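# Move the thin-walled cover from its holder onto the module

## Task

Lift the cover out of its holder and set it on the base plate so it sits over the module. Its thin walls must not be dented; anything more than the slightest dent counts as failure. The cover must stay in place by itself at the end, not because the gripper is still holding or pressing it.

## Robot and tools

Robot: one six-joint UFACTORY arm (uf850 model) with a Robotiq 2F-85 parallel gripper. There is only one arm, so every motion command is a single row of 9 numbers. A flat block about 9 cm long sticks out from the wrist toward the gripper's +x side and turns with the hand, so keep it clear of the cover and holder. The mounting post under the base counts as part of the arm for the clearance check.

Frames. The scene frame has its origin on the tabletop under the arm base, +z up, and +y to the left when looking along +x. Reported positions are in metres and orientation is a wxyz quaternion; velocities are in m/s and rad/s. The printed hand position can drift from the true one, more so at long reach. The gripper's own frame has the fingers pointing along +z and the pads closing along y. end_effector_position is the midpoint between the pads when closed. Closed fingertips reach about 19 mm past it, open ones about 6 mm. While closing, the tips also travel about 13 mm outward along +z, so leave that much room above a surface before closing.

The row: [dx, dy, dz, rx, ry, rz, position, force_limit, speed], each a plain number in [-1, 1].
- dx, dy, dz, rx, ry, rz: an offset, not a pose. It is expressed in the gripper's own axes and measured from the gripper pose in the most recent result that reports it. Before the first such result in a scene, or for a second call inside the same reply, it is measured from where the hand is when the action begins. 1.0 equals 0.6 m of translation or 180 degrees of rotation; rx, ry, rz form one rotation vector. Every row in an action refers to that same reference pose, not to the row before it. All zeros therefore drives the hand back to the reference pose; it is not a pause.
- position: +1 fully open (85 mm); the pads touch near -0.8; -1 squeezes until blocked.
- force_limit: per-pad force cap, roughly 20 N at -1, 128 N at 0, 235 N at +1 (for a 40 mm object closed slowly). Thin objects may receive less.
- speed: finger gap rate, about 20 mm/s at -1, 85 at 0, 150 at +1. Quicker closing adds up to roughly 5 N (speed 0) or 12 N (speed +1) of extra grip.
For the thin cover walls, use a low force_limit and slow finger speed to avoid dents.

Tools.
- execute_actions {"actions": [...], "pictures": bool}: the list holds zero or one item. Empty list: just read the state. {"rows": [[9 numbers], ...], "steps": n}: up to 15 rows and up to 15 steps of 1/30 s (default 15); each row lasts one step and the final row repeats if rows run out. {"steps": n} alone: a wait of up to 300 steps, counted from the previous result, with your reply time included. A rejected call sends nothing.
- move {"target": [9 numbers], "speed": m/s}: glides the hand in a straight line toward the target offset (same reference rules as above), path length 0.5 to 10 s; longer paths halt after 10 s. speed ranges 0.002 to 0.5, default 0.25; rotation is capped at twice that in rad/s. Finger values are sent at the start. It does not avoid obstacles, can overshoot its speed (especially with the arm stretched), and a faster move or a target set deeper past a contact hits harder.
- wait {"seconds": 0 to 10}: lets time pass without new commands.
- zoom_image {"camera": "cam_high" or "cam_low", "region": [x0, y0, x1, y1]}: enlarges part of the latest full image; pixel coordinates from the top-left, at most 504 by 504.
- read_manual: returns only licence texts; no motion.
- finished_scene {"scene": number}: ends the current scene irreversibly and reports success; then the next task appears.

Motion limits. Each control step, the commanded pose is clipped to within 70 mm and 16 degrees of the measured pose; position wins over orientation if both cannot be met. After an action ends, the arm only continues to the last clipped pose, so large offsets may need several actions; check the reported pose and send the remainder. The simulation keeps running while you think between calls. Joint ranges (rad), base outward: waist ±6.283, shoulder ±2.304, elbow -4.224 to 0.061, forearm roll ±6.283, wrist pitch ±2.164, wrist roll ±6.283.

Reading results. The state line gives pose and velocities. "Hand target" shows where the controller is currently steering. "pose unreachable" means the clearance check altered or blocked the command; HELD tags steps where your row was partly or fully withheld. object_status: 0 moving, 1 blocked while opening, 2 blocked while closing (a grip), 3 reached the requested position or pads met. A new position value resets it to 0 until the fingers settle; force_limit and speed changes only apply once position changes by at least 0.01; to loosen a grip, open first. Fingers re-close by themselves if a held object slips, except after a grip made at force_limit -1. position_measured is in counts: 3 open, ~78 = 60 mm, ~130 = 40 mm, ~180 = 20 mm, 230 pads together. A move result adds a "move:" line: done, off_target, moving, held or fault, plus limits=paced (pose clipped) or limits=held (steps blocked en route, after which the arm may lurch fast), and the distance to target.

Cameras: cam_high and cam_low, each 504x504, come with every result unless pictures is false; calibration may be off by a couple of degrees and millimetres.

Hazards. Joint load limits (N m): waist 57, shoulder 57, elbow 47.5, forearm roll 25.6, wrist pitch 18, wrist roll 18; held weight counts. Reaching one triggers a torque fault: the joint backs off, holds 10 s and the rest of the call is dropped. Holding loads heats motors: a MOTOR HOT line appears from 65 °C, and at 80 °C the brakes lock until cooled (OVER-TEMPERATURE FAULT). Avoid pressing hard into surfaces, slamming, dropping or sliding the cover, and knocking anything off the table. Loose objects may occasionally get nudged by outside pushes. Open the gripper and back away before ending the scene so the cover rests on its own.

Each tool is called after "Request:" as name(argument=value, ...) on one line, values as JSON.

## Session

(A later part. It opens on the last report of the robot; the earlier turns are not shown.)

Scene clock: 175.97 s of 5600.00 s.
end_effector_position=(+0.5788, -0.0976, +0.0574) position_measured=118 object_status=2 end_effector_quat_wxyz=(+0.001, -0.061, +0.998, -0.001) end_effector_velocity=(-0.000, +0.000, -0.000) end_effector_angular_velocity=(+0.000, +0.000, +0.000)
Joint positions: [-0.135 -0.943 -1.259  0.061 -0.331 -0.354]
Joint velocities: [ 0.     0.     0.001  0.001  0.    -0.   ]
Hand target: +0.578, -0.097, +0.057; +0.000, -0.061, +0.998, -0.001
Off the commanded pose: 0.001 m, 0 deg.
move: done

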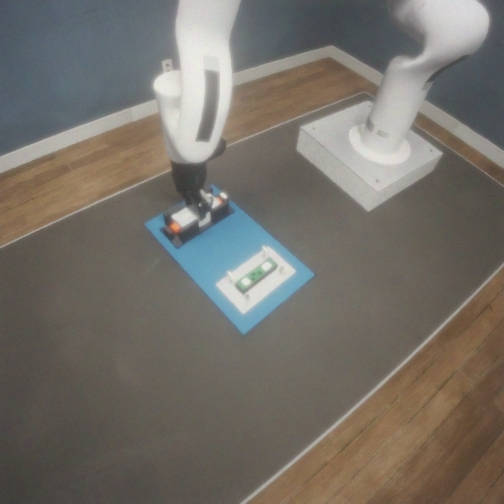

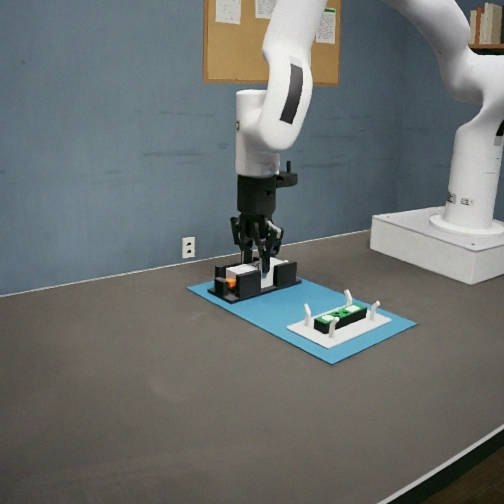

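Request:
move(target=[0,0,0,0,0,0,0.2,-1,-1], speed=0.02)

Request:
move(target=[0.006,0,0.02,0,0,0,0.2,-1,-1], speed=0.02)

Request:
move(target=[0,0,0,0,0,0,-1,-1,-1], speed=0.02)

Request:
move(target=[0,0,0,0,0,0,-0.98,-0.85,-1], speed=0.02)

Request:
zoom_image(camera="cam_low", region=[205, 220, 305, 310])

Scene clock: 198.07 s of 5600.00 s.
end_effector_position=(+0.5783, -0.0973, +0.0572) position_measured=104 object_status=3 end_effector_quat_wxyz=(-0.000, -0.061, +0.998, -0.000) end_effector_velocity=(+0.004, -0.001, +0.002) end_effector_angular_velocity=(-0.002, -0.010, +0.001)
Joint positions: [-0.135 -0.943 -1.258  0.061 -0.332 -0.353]
Joint velocities: [-0.     0.002 -0.004 -0.001  0.004 -0.   ]
Hand target: +0.579, -0.098, +0.057; +0.001, -0.061, +0.998, -0.001
Off the commanded pose: 0.001 m, 0 deg.
After step 90, 18.40 s passed at rest.
move: done

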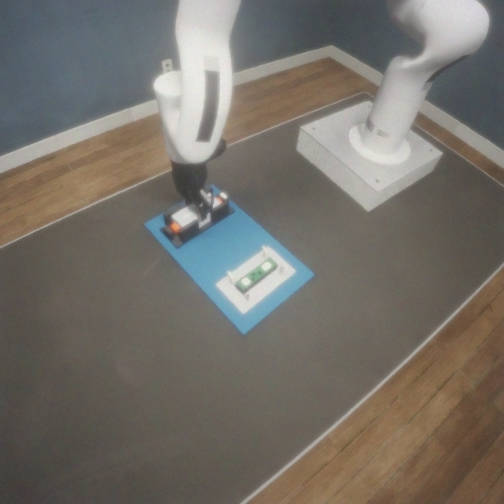

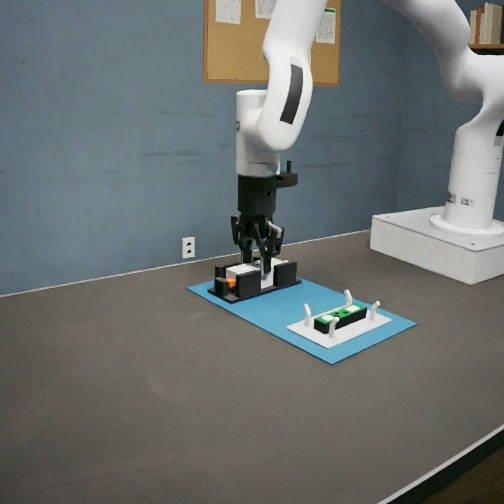

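Scene clock: 198.97 s of 5600.00 s.
end_effector_position=(+0.5747, -0.0978, +0.0453) position_measured=104 object_status=3 end_effector_quat_wxyz=(+0.000, -0.061, +0.998, -0.000) end_effector_velocity=(-0.000, +0.000, -0.001) end_effector_angular_velocity=(+0.000, +0.001, +0.000)
Joint positions: [-0.136 -0.962 -1.255  0.065 -0.31  -0.359]
Joint velocities: [-0.    -0.001  0.     0.     0.001 -0.   ]
Hand target: +0.575, -0.098, +0.045; -0.000, -0.061, +0.998, -0.000
Off the commanded pose: 0.000 m, 0 deg.
move: done

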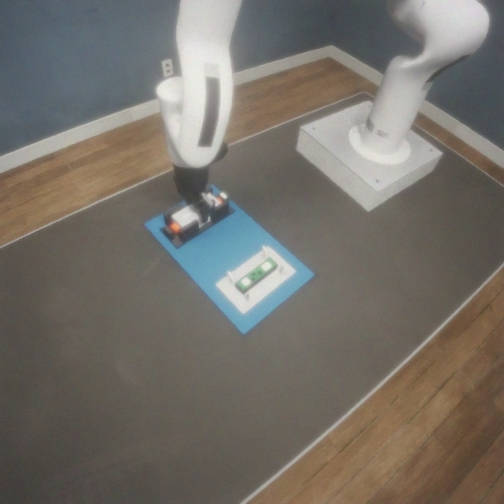

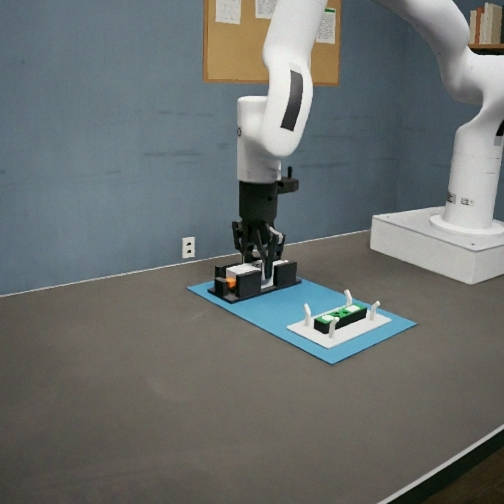

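Scene clock: 199.47 s of 5600.00 s.
end_effector_position=(+0.5751, -0.0980, +0.0456) position_measured=115 object_status=2 end_effector_quat_wxyz=(+0.000, -0.060, +0.998, -0.001) end_effector_velocity=(-0.000, +0.001, -0.001) end_effector_angular_velocity=(+0.000, +0.001, +0.001)
Joint positions: [-0.137 -0.962 -1.256  0.065 -0.31  -0.359]
Joint velocities: [ 0.001 -0.001 -0.     0.     0.    -0.   ]
Hand target: +0.575, -0.098, +0.045; +0.000, -0.061, +0.998, -0.000
Off the commanded pose: 0.001 m, 0 deg.
move: done

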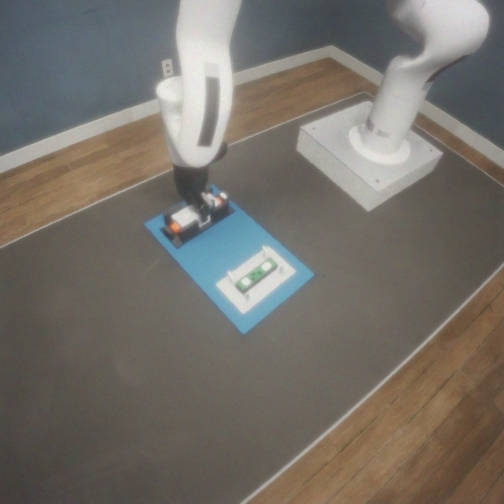

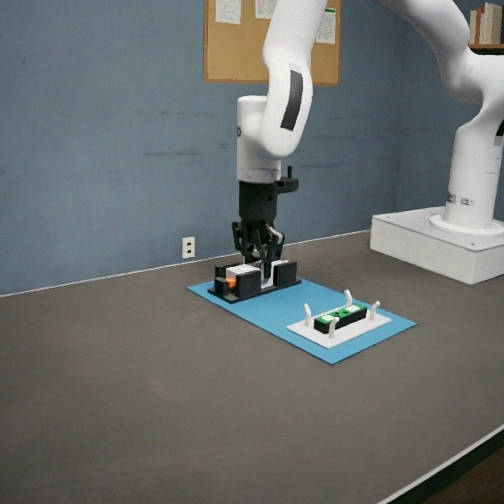

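Scene clock: 199.97 s of 5600.00 s.
end_effector_position=(+0.5752, -0.0980, +0.0458) position_measured=120 object_status=2 end_effector_quat_wxyz=(+0.000, -0.060, +0.998, -0.001) end_effector_velocity=(+0.000, -0.000, -0.000) end_effector_angular_velocity=(-0.000, -0.000, +0.001)
Joint positions: [-0.137 -0.961 -1.256  0.065 -0.311 -0.359]
Joint velocities: [ 0.    -0.     0.    -0.001  0.001 -0.   ]
Hand target: +0.575, -0.098, +0.046; +0.000, -0.060, +0.998, -0.001
Off the commanded pose: 0.000 m, 0 deg.
move: done

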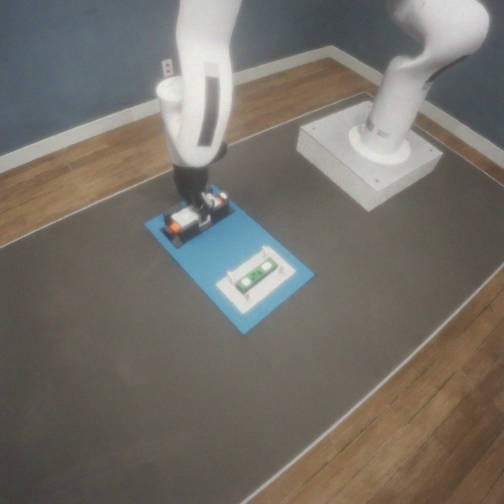

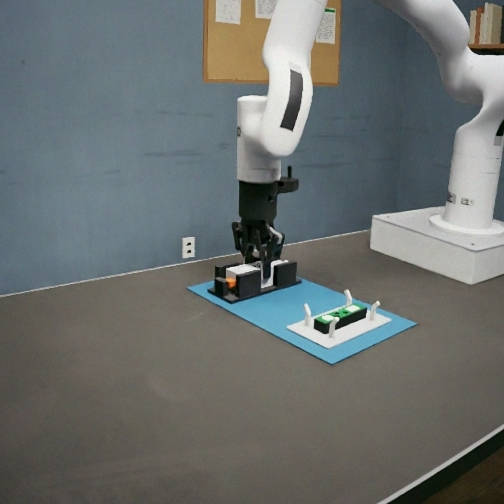

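Region (205, 220, 305, 310) of cam_low's 504x504 image, scaled by 5.040, with more detail than that image has; it fills the top 454 rows of this view, and the rest is white.

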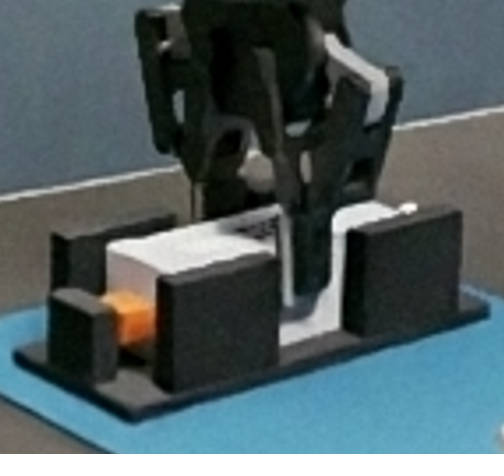

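Request:
move(target=[0,-0.002,-0.009,0,0,0,-0.98,-0.85,-1], speed=0.005)

Request:
zoom_image(camera="cam_low", region=[205, 220, 305, 310])

Scene clock: 208.70 s of 5600.00 s.
end_effector_position=(+0.5748, -0.0990, +0.0510) position_measured=121 object_status=2 end_effector_quat_wxyz=(-0.000, -0.061, +0.998, -0.000) end_effector_velocity=(-0.001, -0.000, -0.001) end_effector_angular_velocity=(-0.000, +0.002, +0.001)
Joint positions: [-0.139 -0.951 -1.253  0.063 -0.319 -0.36 ]
Joint velocities: [-0.    -0.002  0.    -0.001  0.001 -0.   ]
Hand target: +0.575, -0.099, +0.051; +0.000, -0.060, +0.998, -0.001
Off the commanded pose: 0.001 m, 0 deg.
After step 90, 4.37 s passed at rest.
move: done

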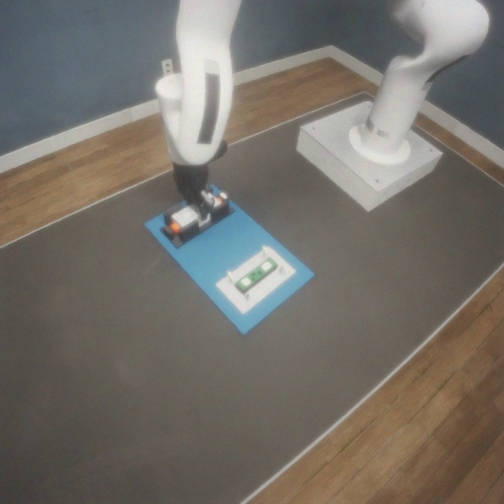

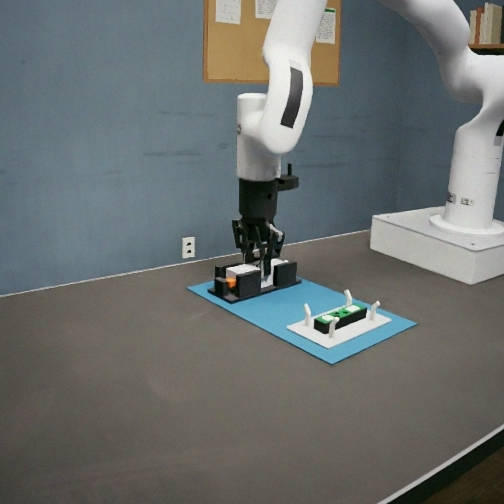

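Region (205, 220, 305, 310) of cam_low's 504x504 image, scaled by 5.040, with more detail than that image has; it fills the top 454 rows of this view, and the rest is white.

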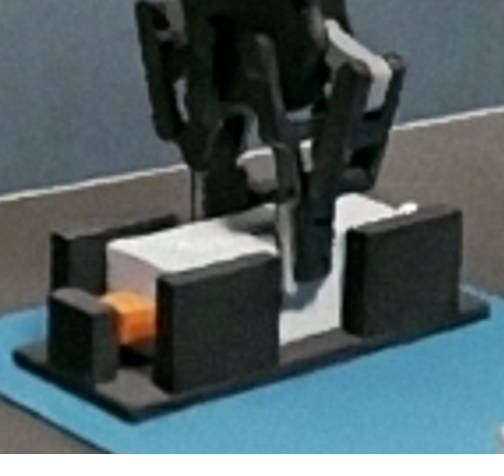

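Request:
move(target=[0,0,0,0,0,0,-1,-0.78,-1], speed=0.005)

Request:
move(target=[0,0,-0.006,0,0,0,-1,-0.78,-1], speed=0.004)

Request:
zoom_image(camera="cam_low", region=[205, 220, 305, 310])

Scene clock: 224.57 s of 5600.00 s.
end_effector_position=(+0.5752, -0.0991, +0.0512) position_measured=125 object_status=2 end_effector_quat_wxyz=(+0.000, -0.060, +0.998, -0.000) end_effector_velocity=(+0.001, -0.000, +0.001) end_effector_angular_velocity=(-0.000, -0.002, +0.000)
Joint positions: [-0.139 -0.951 -1.253  0.063 -0.319 -0.36 ]
Joint velocities: [ 0.     0.001 -0.001  0.    -0.    -0.   ]
Hand target: +0.575, -0.099, +0.051; -0.000, -0.061, +0.998, -0.000
Off the commanded pose: 0.000 m, 0 deg.
After step 90, 12.17 s passed at rest.
move: done

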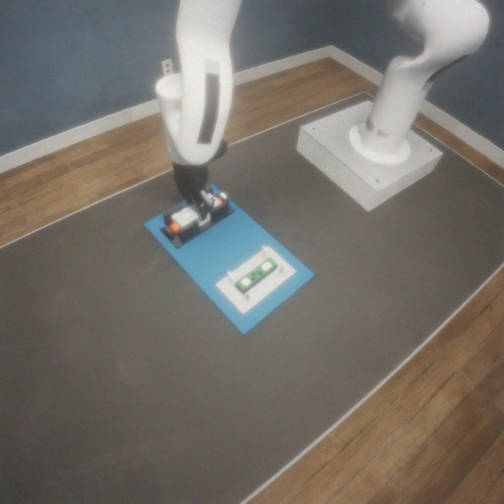

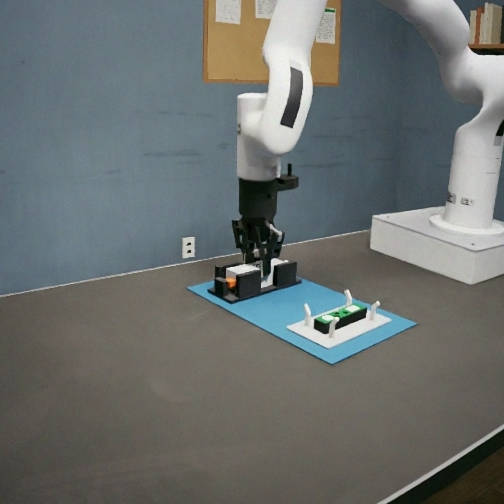

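Scene clock: 225.70 s of 5600.00 s.
end_effector_position=(+0.5751, -0.0991, +0.0547) position_measured=125 object_status=2 end_effector_quat_wxyz=(+0.000, -0.060, +0.998, -0.000) end_effector_velocity=(-0.001, +0.000, -0.000) end_effector_angular_velocity=(+0.000, +0.001, -0.001)
Joint positions: [-0.139 -0.944 -1.25   0.062 -0.324 -0.359]
Joint velocities: [ 0.    -0.     0.001  0.001  0.     0.   ]
Hand target: +0.575, -0.099, +0.055; +0.000, -0.060, +0.998, -0.000
Off the commanded pose: 0.000 m, 0 deg.
move: done

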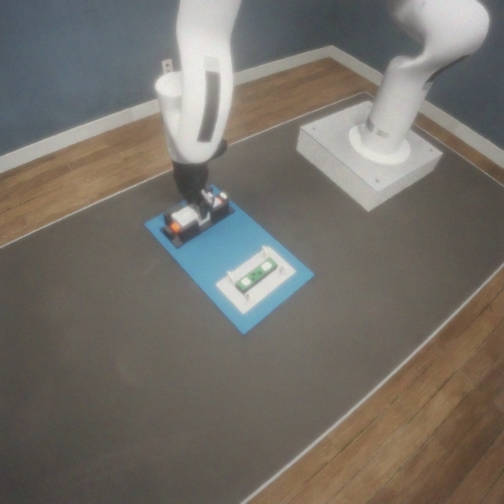

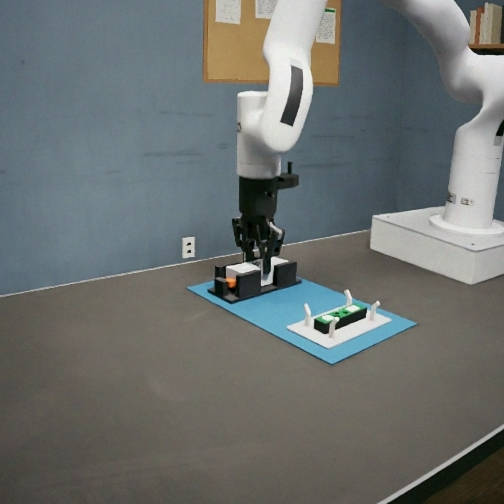

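Region (205, 220, 305, 310) of cam_low's 504x504 image, scaled by 5.040, with more detail than that image has; it fills the top 454 rows of this view, and the rest is white.

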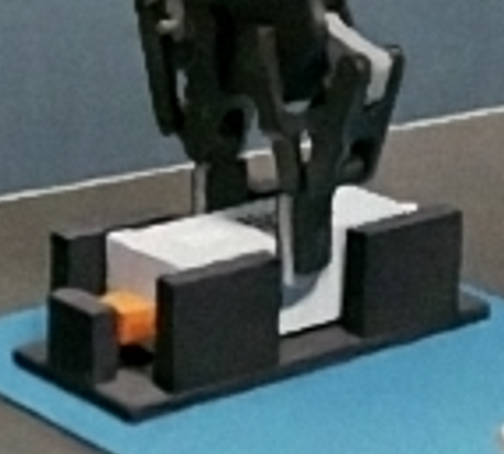

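Request:
move(target=[0,0,-0.06,0,0,0,-1,-0.78,-1], speed=0.01)

Request:
zoom_image(camera="cam_low", region=[205, 210, 305, 310])

Scene clock: 247.27 s of 5600.00 s.
end_effector_position=(+0.5750, -0.0990, +0.0907) position_measured=125 object_status=2 end_effector_quat_wxyz=(+0.000, -0.060, +0.998, -0.000) end_effector_velocity=(-0.001, +0.000, +0.000) end_effector_angular_velocity=(+0.001, +0.001, -0.001)
Joint positions: [-0.14  -0.872 -1.229  0.054 -0.374 -0.351]
Joint velocities: [-0.     0.001  0.002  0.001 -0.001  0.   ]
Hand target: +0.575, -0.099, +0.091; +0.000, -0.060, +0.998, -0.000
Off the commanded pose: 0.000 m, 0 deg.
After step 90, 14.77 s passed at rest.
move: done

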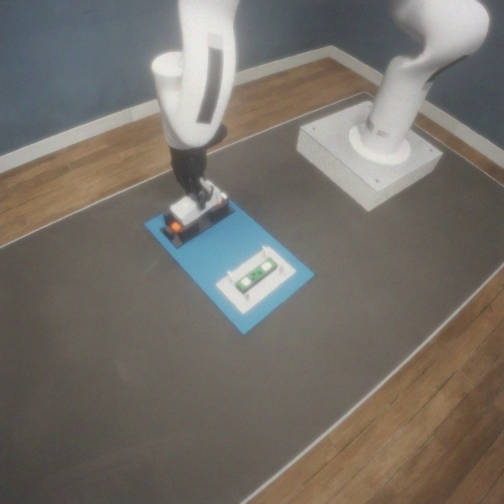

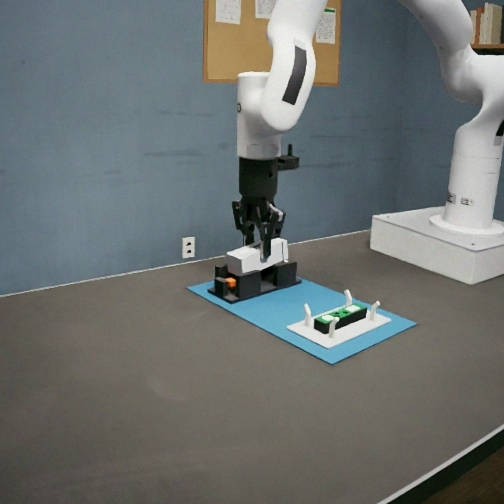

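Region (205, 210, 305, 310) of cam_low's 504x504 image, scaled by 5.040, with more detail than that image has.

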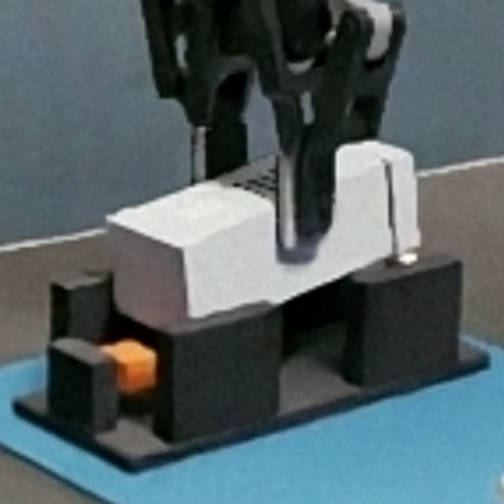

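Request:
move(target=[0,0,-0.04,0,-0.033,0,-1,-0.78,-1], speed=0.04)

Request:
move(target=[0,0.383,0,0,0,0,-1,-0.78,-1], speed=0.1)

Request:
zoom_image(camera="cam_low", region=[280, 230, 410, 360])

Request:
zoom_image(camera="cam_high", region=[205, 215, 315, 325])

Scene clock: 266.37 s of 5600.00 s.
end_effector_position=(+0.5750, -0.0990, +0.1146) position_measured=125 object_status=2 end_effector_quat_wxyz=(+0.052, -0.060, +0.997, +0.003) end_effector_velocity=(-0.001, +0.000, -0.000) end_effector_angular_velocity=(+0.003, -0.004, +0.001)
Joint positions: [-0.155 -0.785 -1.133  0.193 -0.271 -0.499]
Joint velocities: [-0.001  0.002  0.005  0.018  0.005 -0.02 ]
Hand target: +0.575, -0.099, +0.115; +0.052, -0.060, +0.997, +0.003
Off the commanded pose: 0.000 m, 0 deg.
After step 90, 14.57 s passed at rest.
move: done

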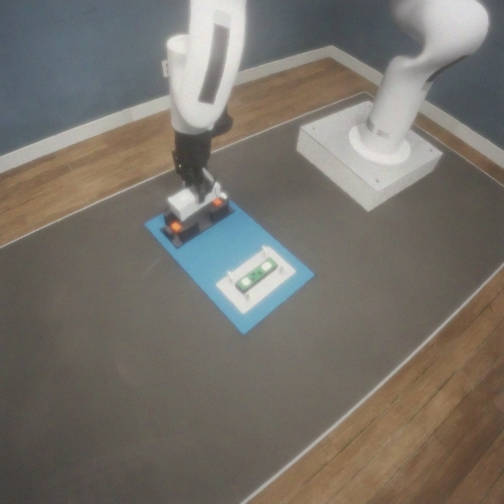

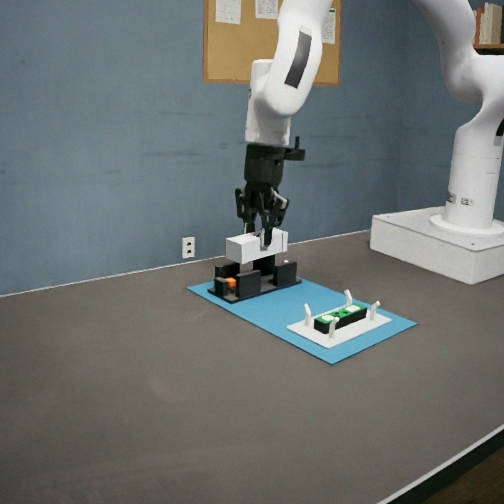

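Scene clock: 269.03 s of 5600.00 s.
end_effector_position=(+0.5474, +0.1290, +0.1143) position_measured=125 object_status=2 end_effector_quat_wxyz=(+0.052, -0.060, +0.997, +0.003) end_effector_velocity=(-0.001, +0.001, -0.000) end_effector_angular_velocity=(-0.002, +0.000, -0.001)
Joint positions: [ 0.263 -0.734 -1.053  0.062 -0.224  0.044]
Joint velocities: [ 0.003  0.     0.    -0.01  -0.     0.014]
Hand target: +0.547, +0.129, +0.114; +0.052, -0.060, +0.997, +0.003
Off the commanded pose: 0.000 m, 0 deg.
move: done

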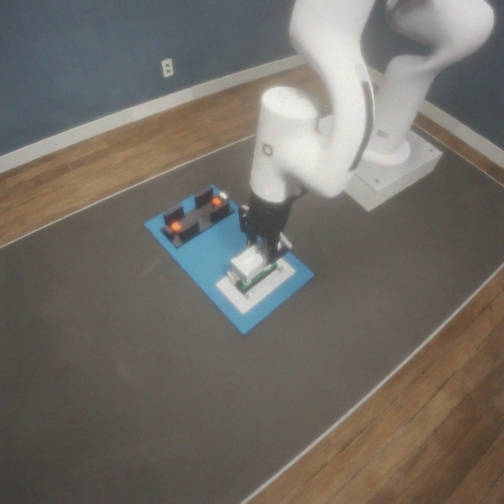

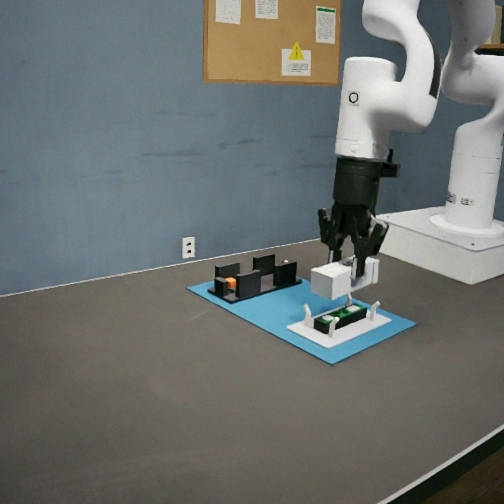

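Region (280, 230, 410, 360) of cam_low's 504x504 image, scaled by 3.877, with more detail than that image has.

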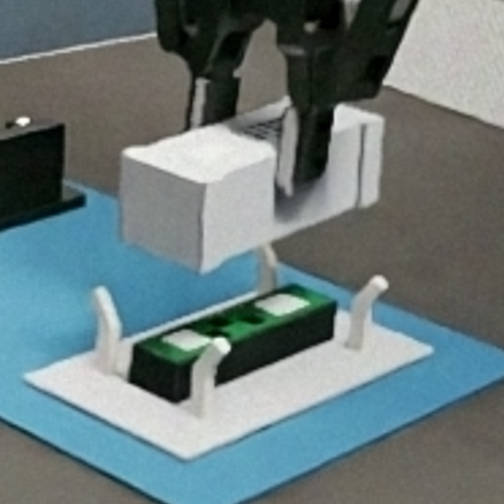

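Region (205, 215, 315, 325) of cam_high's 504x504 image, scaled by 4.582, with more detail than that image has.

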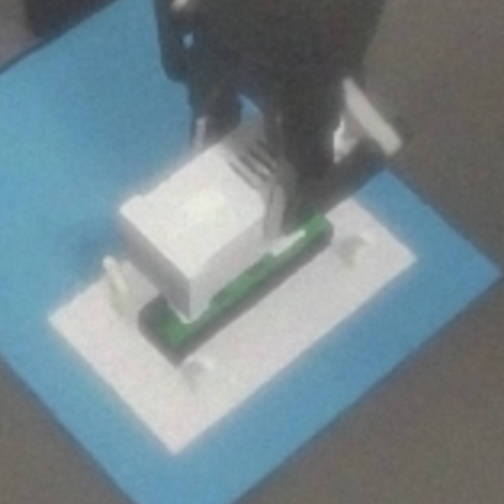

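Request:
move(target=[-0.0023,0,0.042,0,0,0,-1,-0.78,-1], speed=0.03)

Request:
zoom_image(camera="cam_low", region=[280, 230, 410, 360])

Request:
zoom_image(camera="cam_high", region=[205, 215, 315, 325])

Scene clock: 279.07 s of 5600.00 s.
end_effector_position=(+0.5514, +0.1294, +0.0895) position_measured=125 object_status=2 end_effector_quat_wxyz=(+0.052, -0.060, +0.997, +0.003) end_effector_velocity=(+0.001, +0.000, -0.001) end_effector_angular_velocity=(+0.000, -0.001, -0.000)
Joint positions: [ 0.264 -0.792 -1.076  0.073 -0.189  0.033]
Joint velocities: [-0.    -0.002 -0.002  0.002  0.001 -0.001]
Hand target: +0.551, +0.129, +0.089; +0.052, -0.060, +0.997, +0.003
Off the commanded pose: 0.000 m, 0 deg.
After step 90, 5.93 s passed at rest.
move: done

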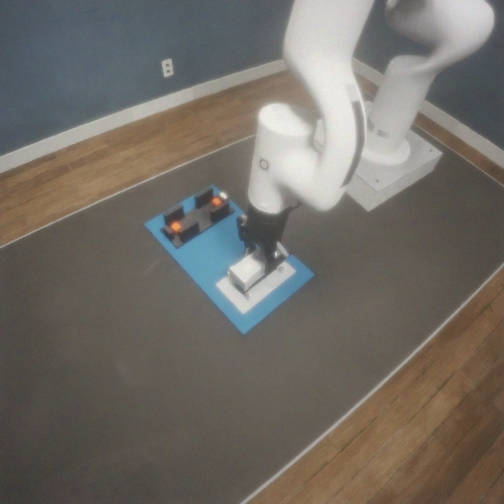

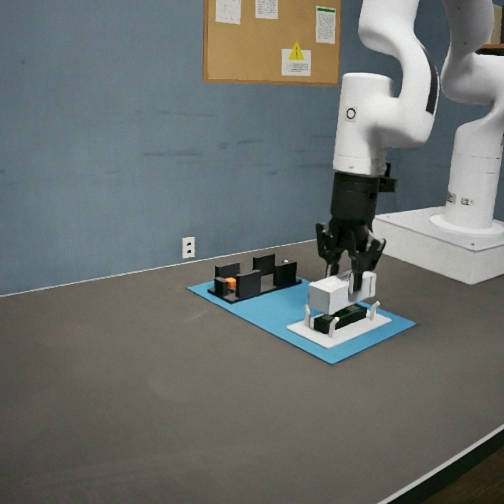

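Region (280, 230, 410, 360) of cam_low's 504x504 image, scaled by 3.877, with more detail than that image has.

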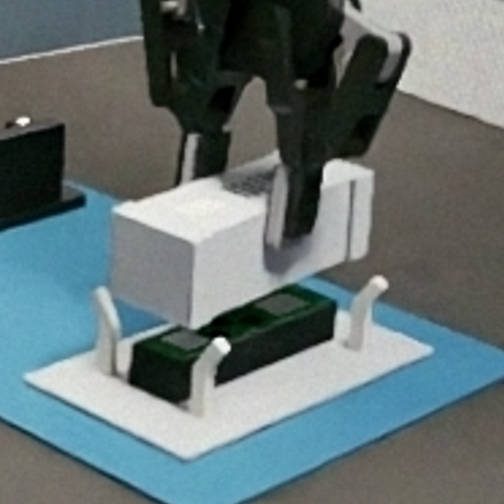

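Region (205, 215, 315, 325) of cam_high's 504x504 image, scaled by 4.582, with more detail than that image has.

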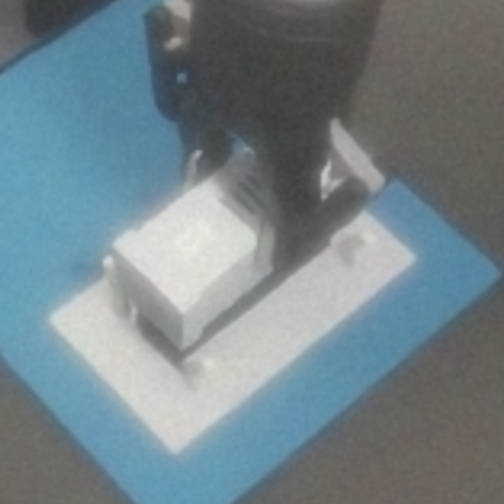

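Request:
move(target=[-0.0007,0,0.0335,0,0,0,-1,-0.78,-1], speed=0.015)

Request:
zoom_image(camera="cam_low", region=[280, 230, 410, 360])

Request:
zoom_image(camera="cam_high", region=[205, 215, 315, 325])

Scene clock: 291.37 s of 5600.00 s.
end_effector_position=(+0.5540, +0.1297, +0.0696) position_measured=125 object_status=2 end_effector_quat_wxyz=(+0.052, -0.060, +0.997, +0.003) end_effector_velocity=(-0.001, +0.000, -0.002) end_effector_angular_velocity=(-0.000, +0.003, +0.002)
Joint positions: [ 0.264 -0.837 -1.095  0.085 -0.163  0.022]
Joint velocities: [ 0.001 -0.003 -0.     0.002  0.001 -0.003]
Hand target: +0.554, +0.130, +0.070; +0.052, -0.060, +0.997, +0.003
Off the commanded pose: 0.000 m, 0 deg.
After step 90, 7.73 s passed at rest.
move: done

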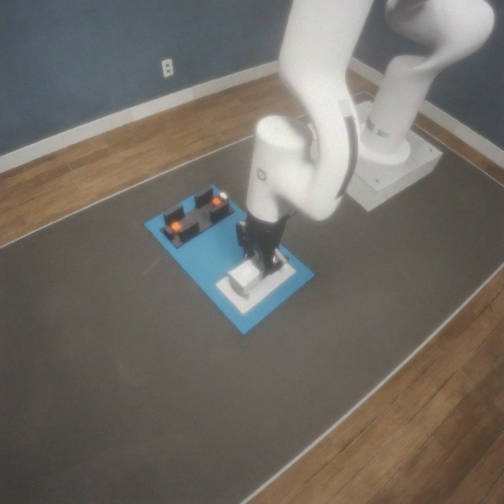

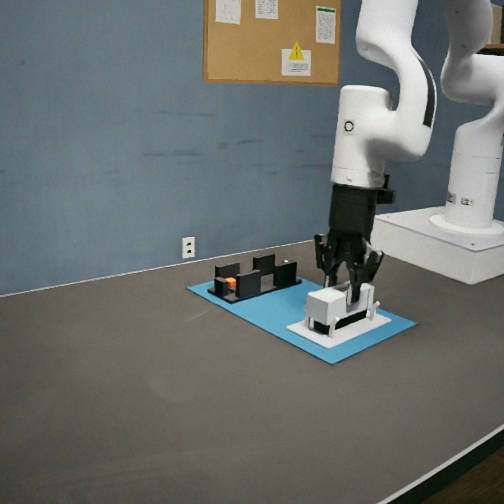

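Region (280, 230, 410, 360) of cam_low's 504x504 image, scaled by 3.877, with more detail than that image has.

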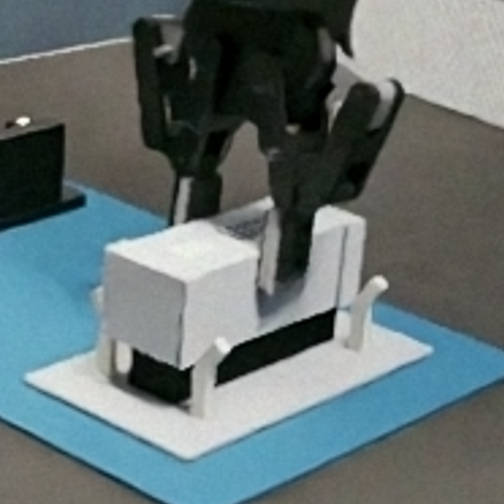

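Region (205, 215, 315, 325) of cam_high's 504x504 image, scaled by 4.582, with more detail than that image has.

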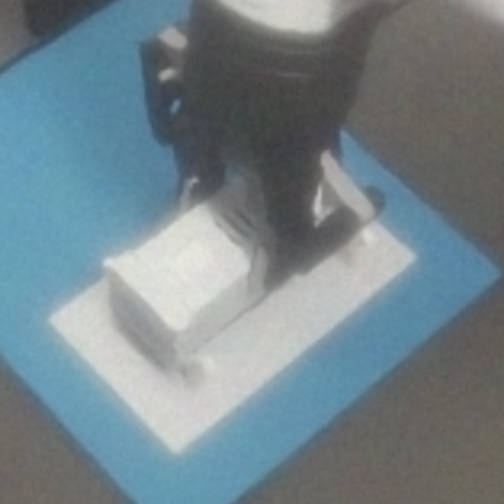

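Request:
move(target=[0.0031,0,0.029,0,0,0,-1,-0.78,-1], speed=0.01)

Request:
zoom_image(camera="cam_low", region=[280, 230, 410, 360])

Scene clock: 297.30 s of 5600.00 s.
end_effector_position=(+0.5537, +0.1296, +0.0521) position_measured=125 object_status=2 end_effector_quat_wxyz=(+0.051, -0.060, +0.997, +0.003) end_effector_velocity=(+0.001, +0.000, +0.001) end_effector_angular_velocity=(+0.001, -0.002, -0.000)
Joint positions: [ 0.265 -0.875 -1.106  0.1   -0.137  0.007]
Joint velocities: [-0.     0.001 -0.     0.002  0.    -0.002]
Hand target: +0.554, +0.130, +0.052; +0.052, -0.060, +0.997, +0.003
Off the commanded pose: 0.000 m, 0 deg.
After step 90, 0.97 s passed at rest.
move: done

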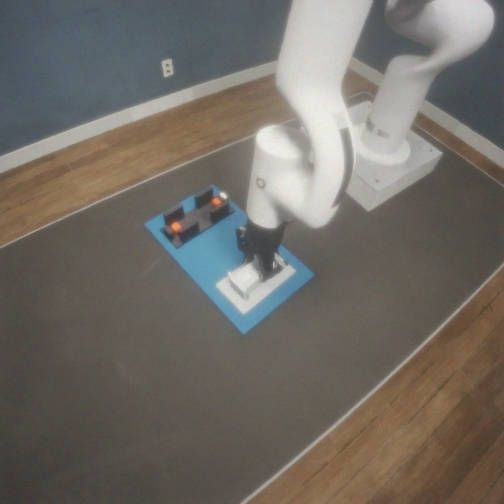

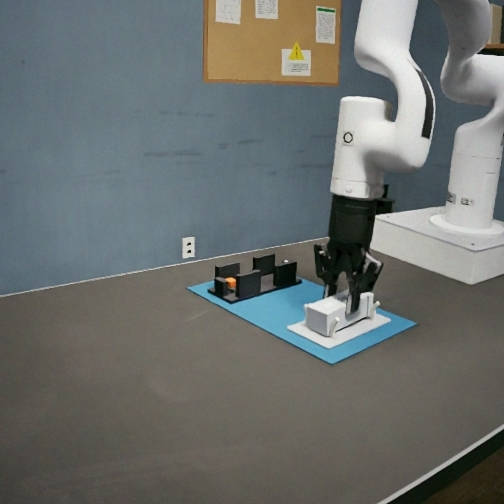

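Region (280, 230, 410, 360) of cam_low's 504x504 image, scaled by 3.877, with more detail than that image has.

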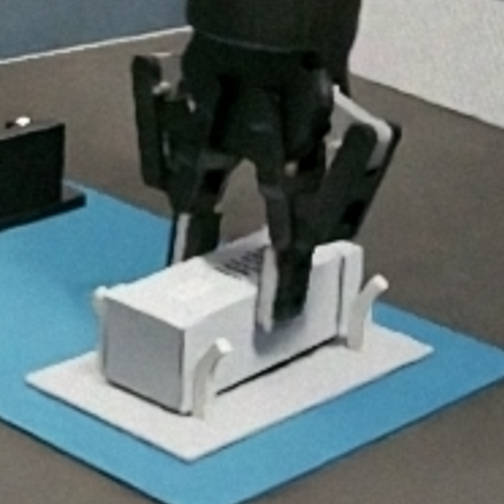

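Request:
move(target=[0,0,0,0,0,0,0.3,-1,-1], speed=0.01)

Request:
zoom_image(camera="cam_low", region=[280, 230, 410, 360])

Scene clock: 306.63 s of 5600.00 s.
end_effector_position=(+0.5537, +0.1296, +0.0521) position_measured=91 object_status=0 end_effector_quat_wxyz=(+0.051, -0.060, +0.997, +0.003) end_effector_velocity=(+0.000, +0.000, -0.000) end_effector_angular_velocity=(+0.000, -0.000, -0.000)
Joint positions: [ 0.265 -0.875 -1.106  0.1   -0.137  0.007]
Joint velocities: [ 0.    -0.001 -0.001  0.    -0.     0.   ]
Hand target: +0.554, +0.130, +0.052; +0.051, -0.060, +0.997, +0.003
Off the commanded pose: 0.000 m, 0 deg.
After step 90, 5.40 s passed at rest.
move: done

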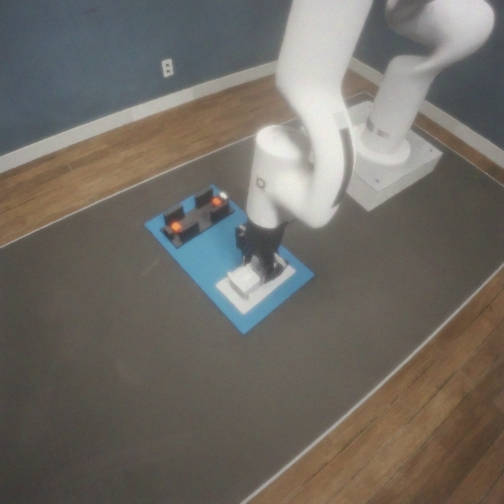

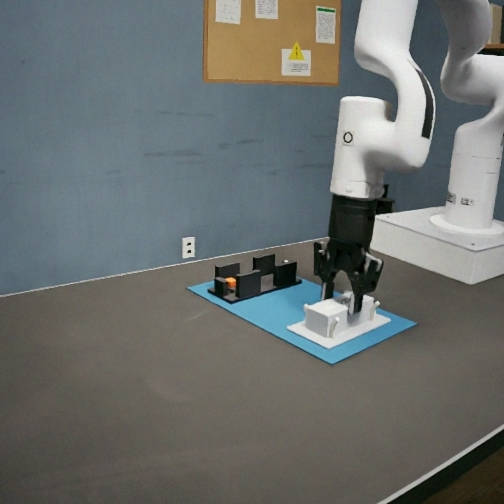

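Region (280, 230, 410, 360) of cam_low's 504x504 image, scaled by 3.877, with more detail than that image has.

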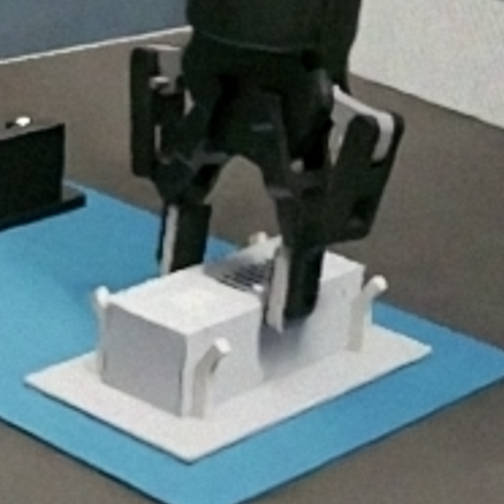

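Seated. Retract.

Request:
move(target=[0,0,-0.12,0,0,0,0.3,-1,-1], speed=0.08)

Request:
zoom_image(camera="cam_low", region=[280, 260, 400, 360])

Scene clock: 312.60 s of 5600.00 s.
end_effector_position=(+0.5461, +0.1287, +0.1234) position_measured=91 object_status=3 end_effector_quat_wxyz=(+0.051, -0.060, +0.997, +0.003) end_effector_velocity=(+0.000, -0.000, +0.001) end_effector_angular_velocity=(-0.000, -0.001, +0.000)
Joint positions: [ 0.263 -0.713 -1.046  0.058 -0.239  0.048]
Joint velocities: [-0.     0.003  0.001 -0.001 -0.001  0.001]
Hand target: +0.546, +0.129, +0.124; +0.051, -0.060, +0.997, +0.003
Off the commanded pose: 0.000 m, 0 deg.
After step 90, 1.73 s passed at rest.
move: done

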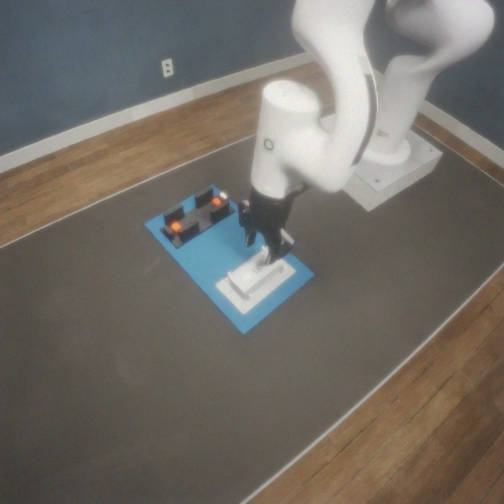

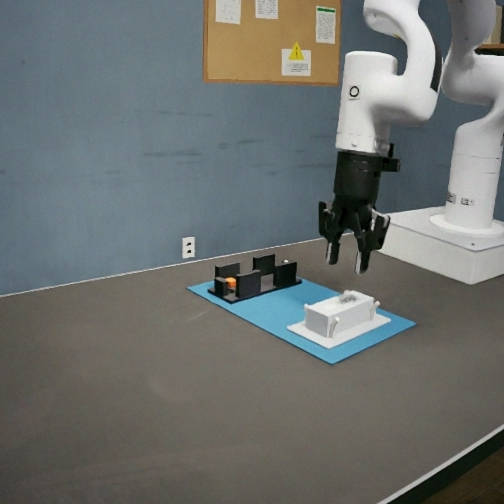

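Region (280, 260, 400, 360) of cam_low's 504x504 image, scaled by 4.200, with more detail than that image has.

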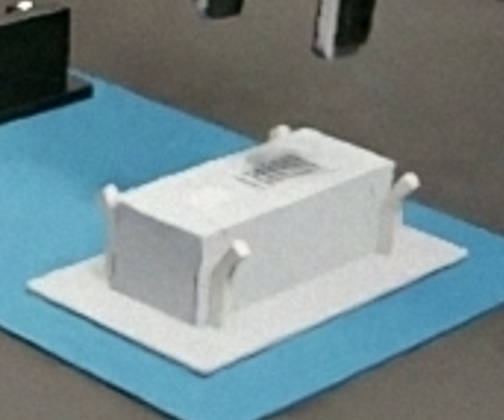

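Request:
finished_scene(scene=1)

The scene is finished: the task was done.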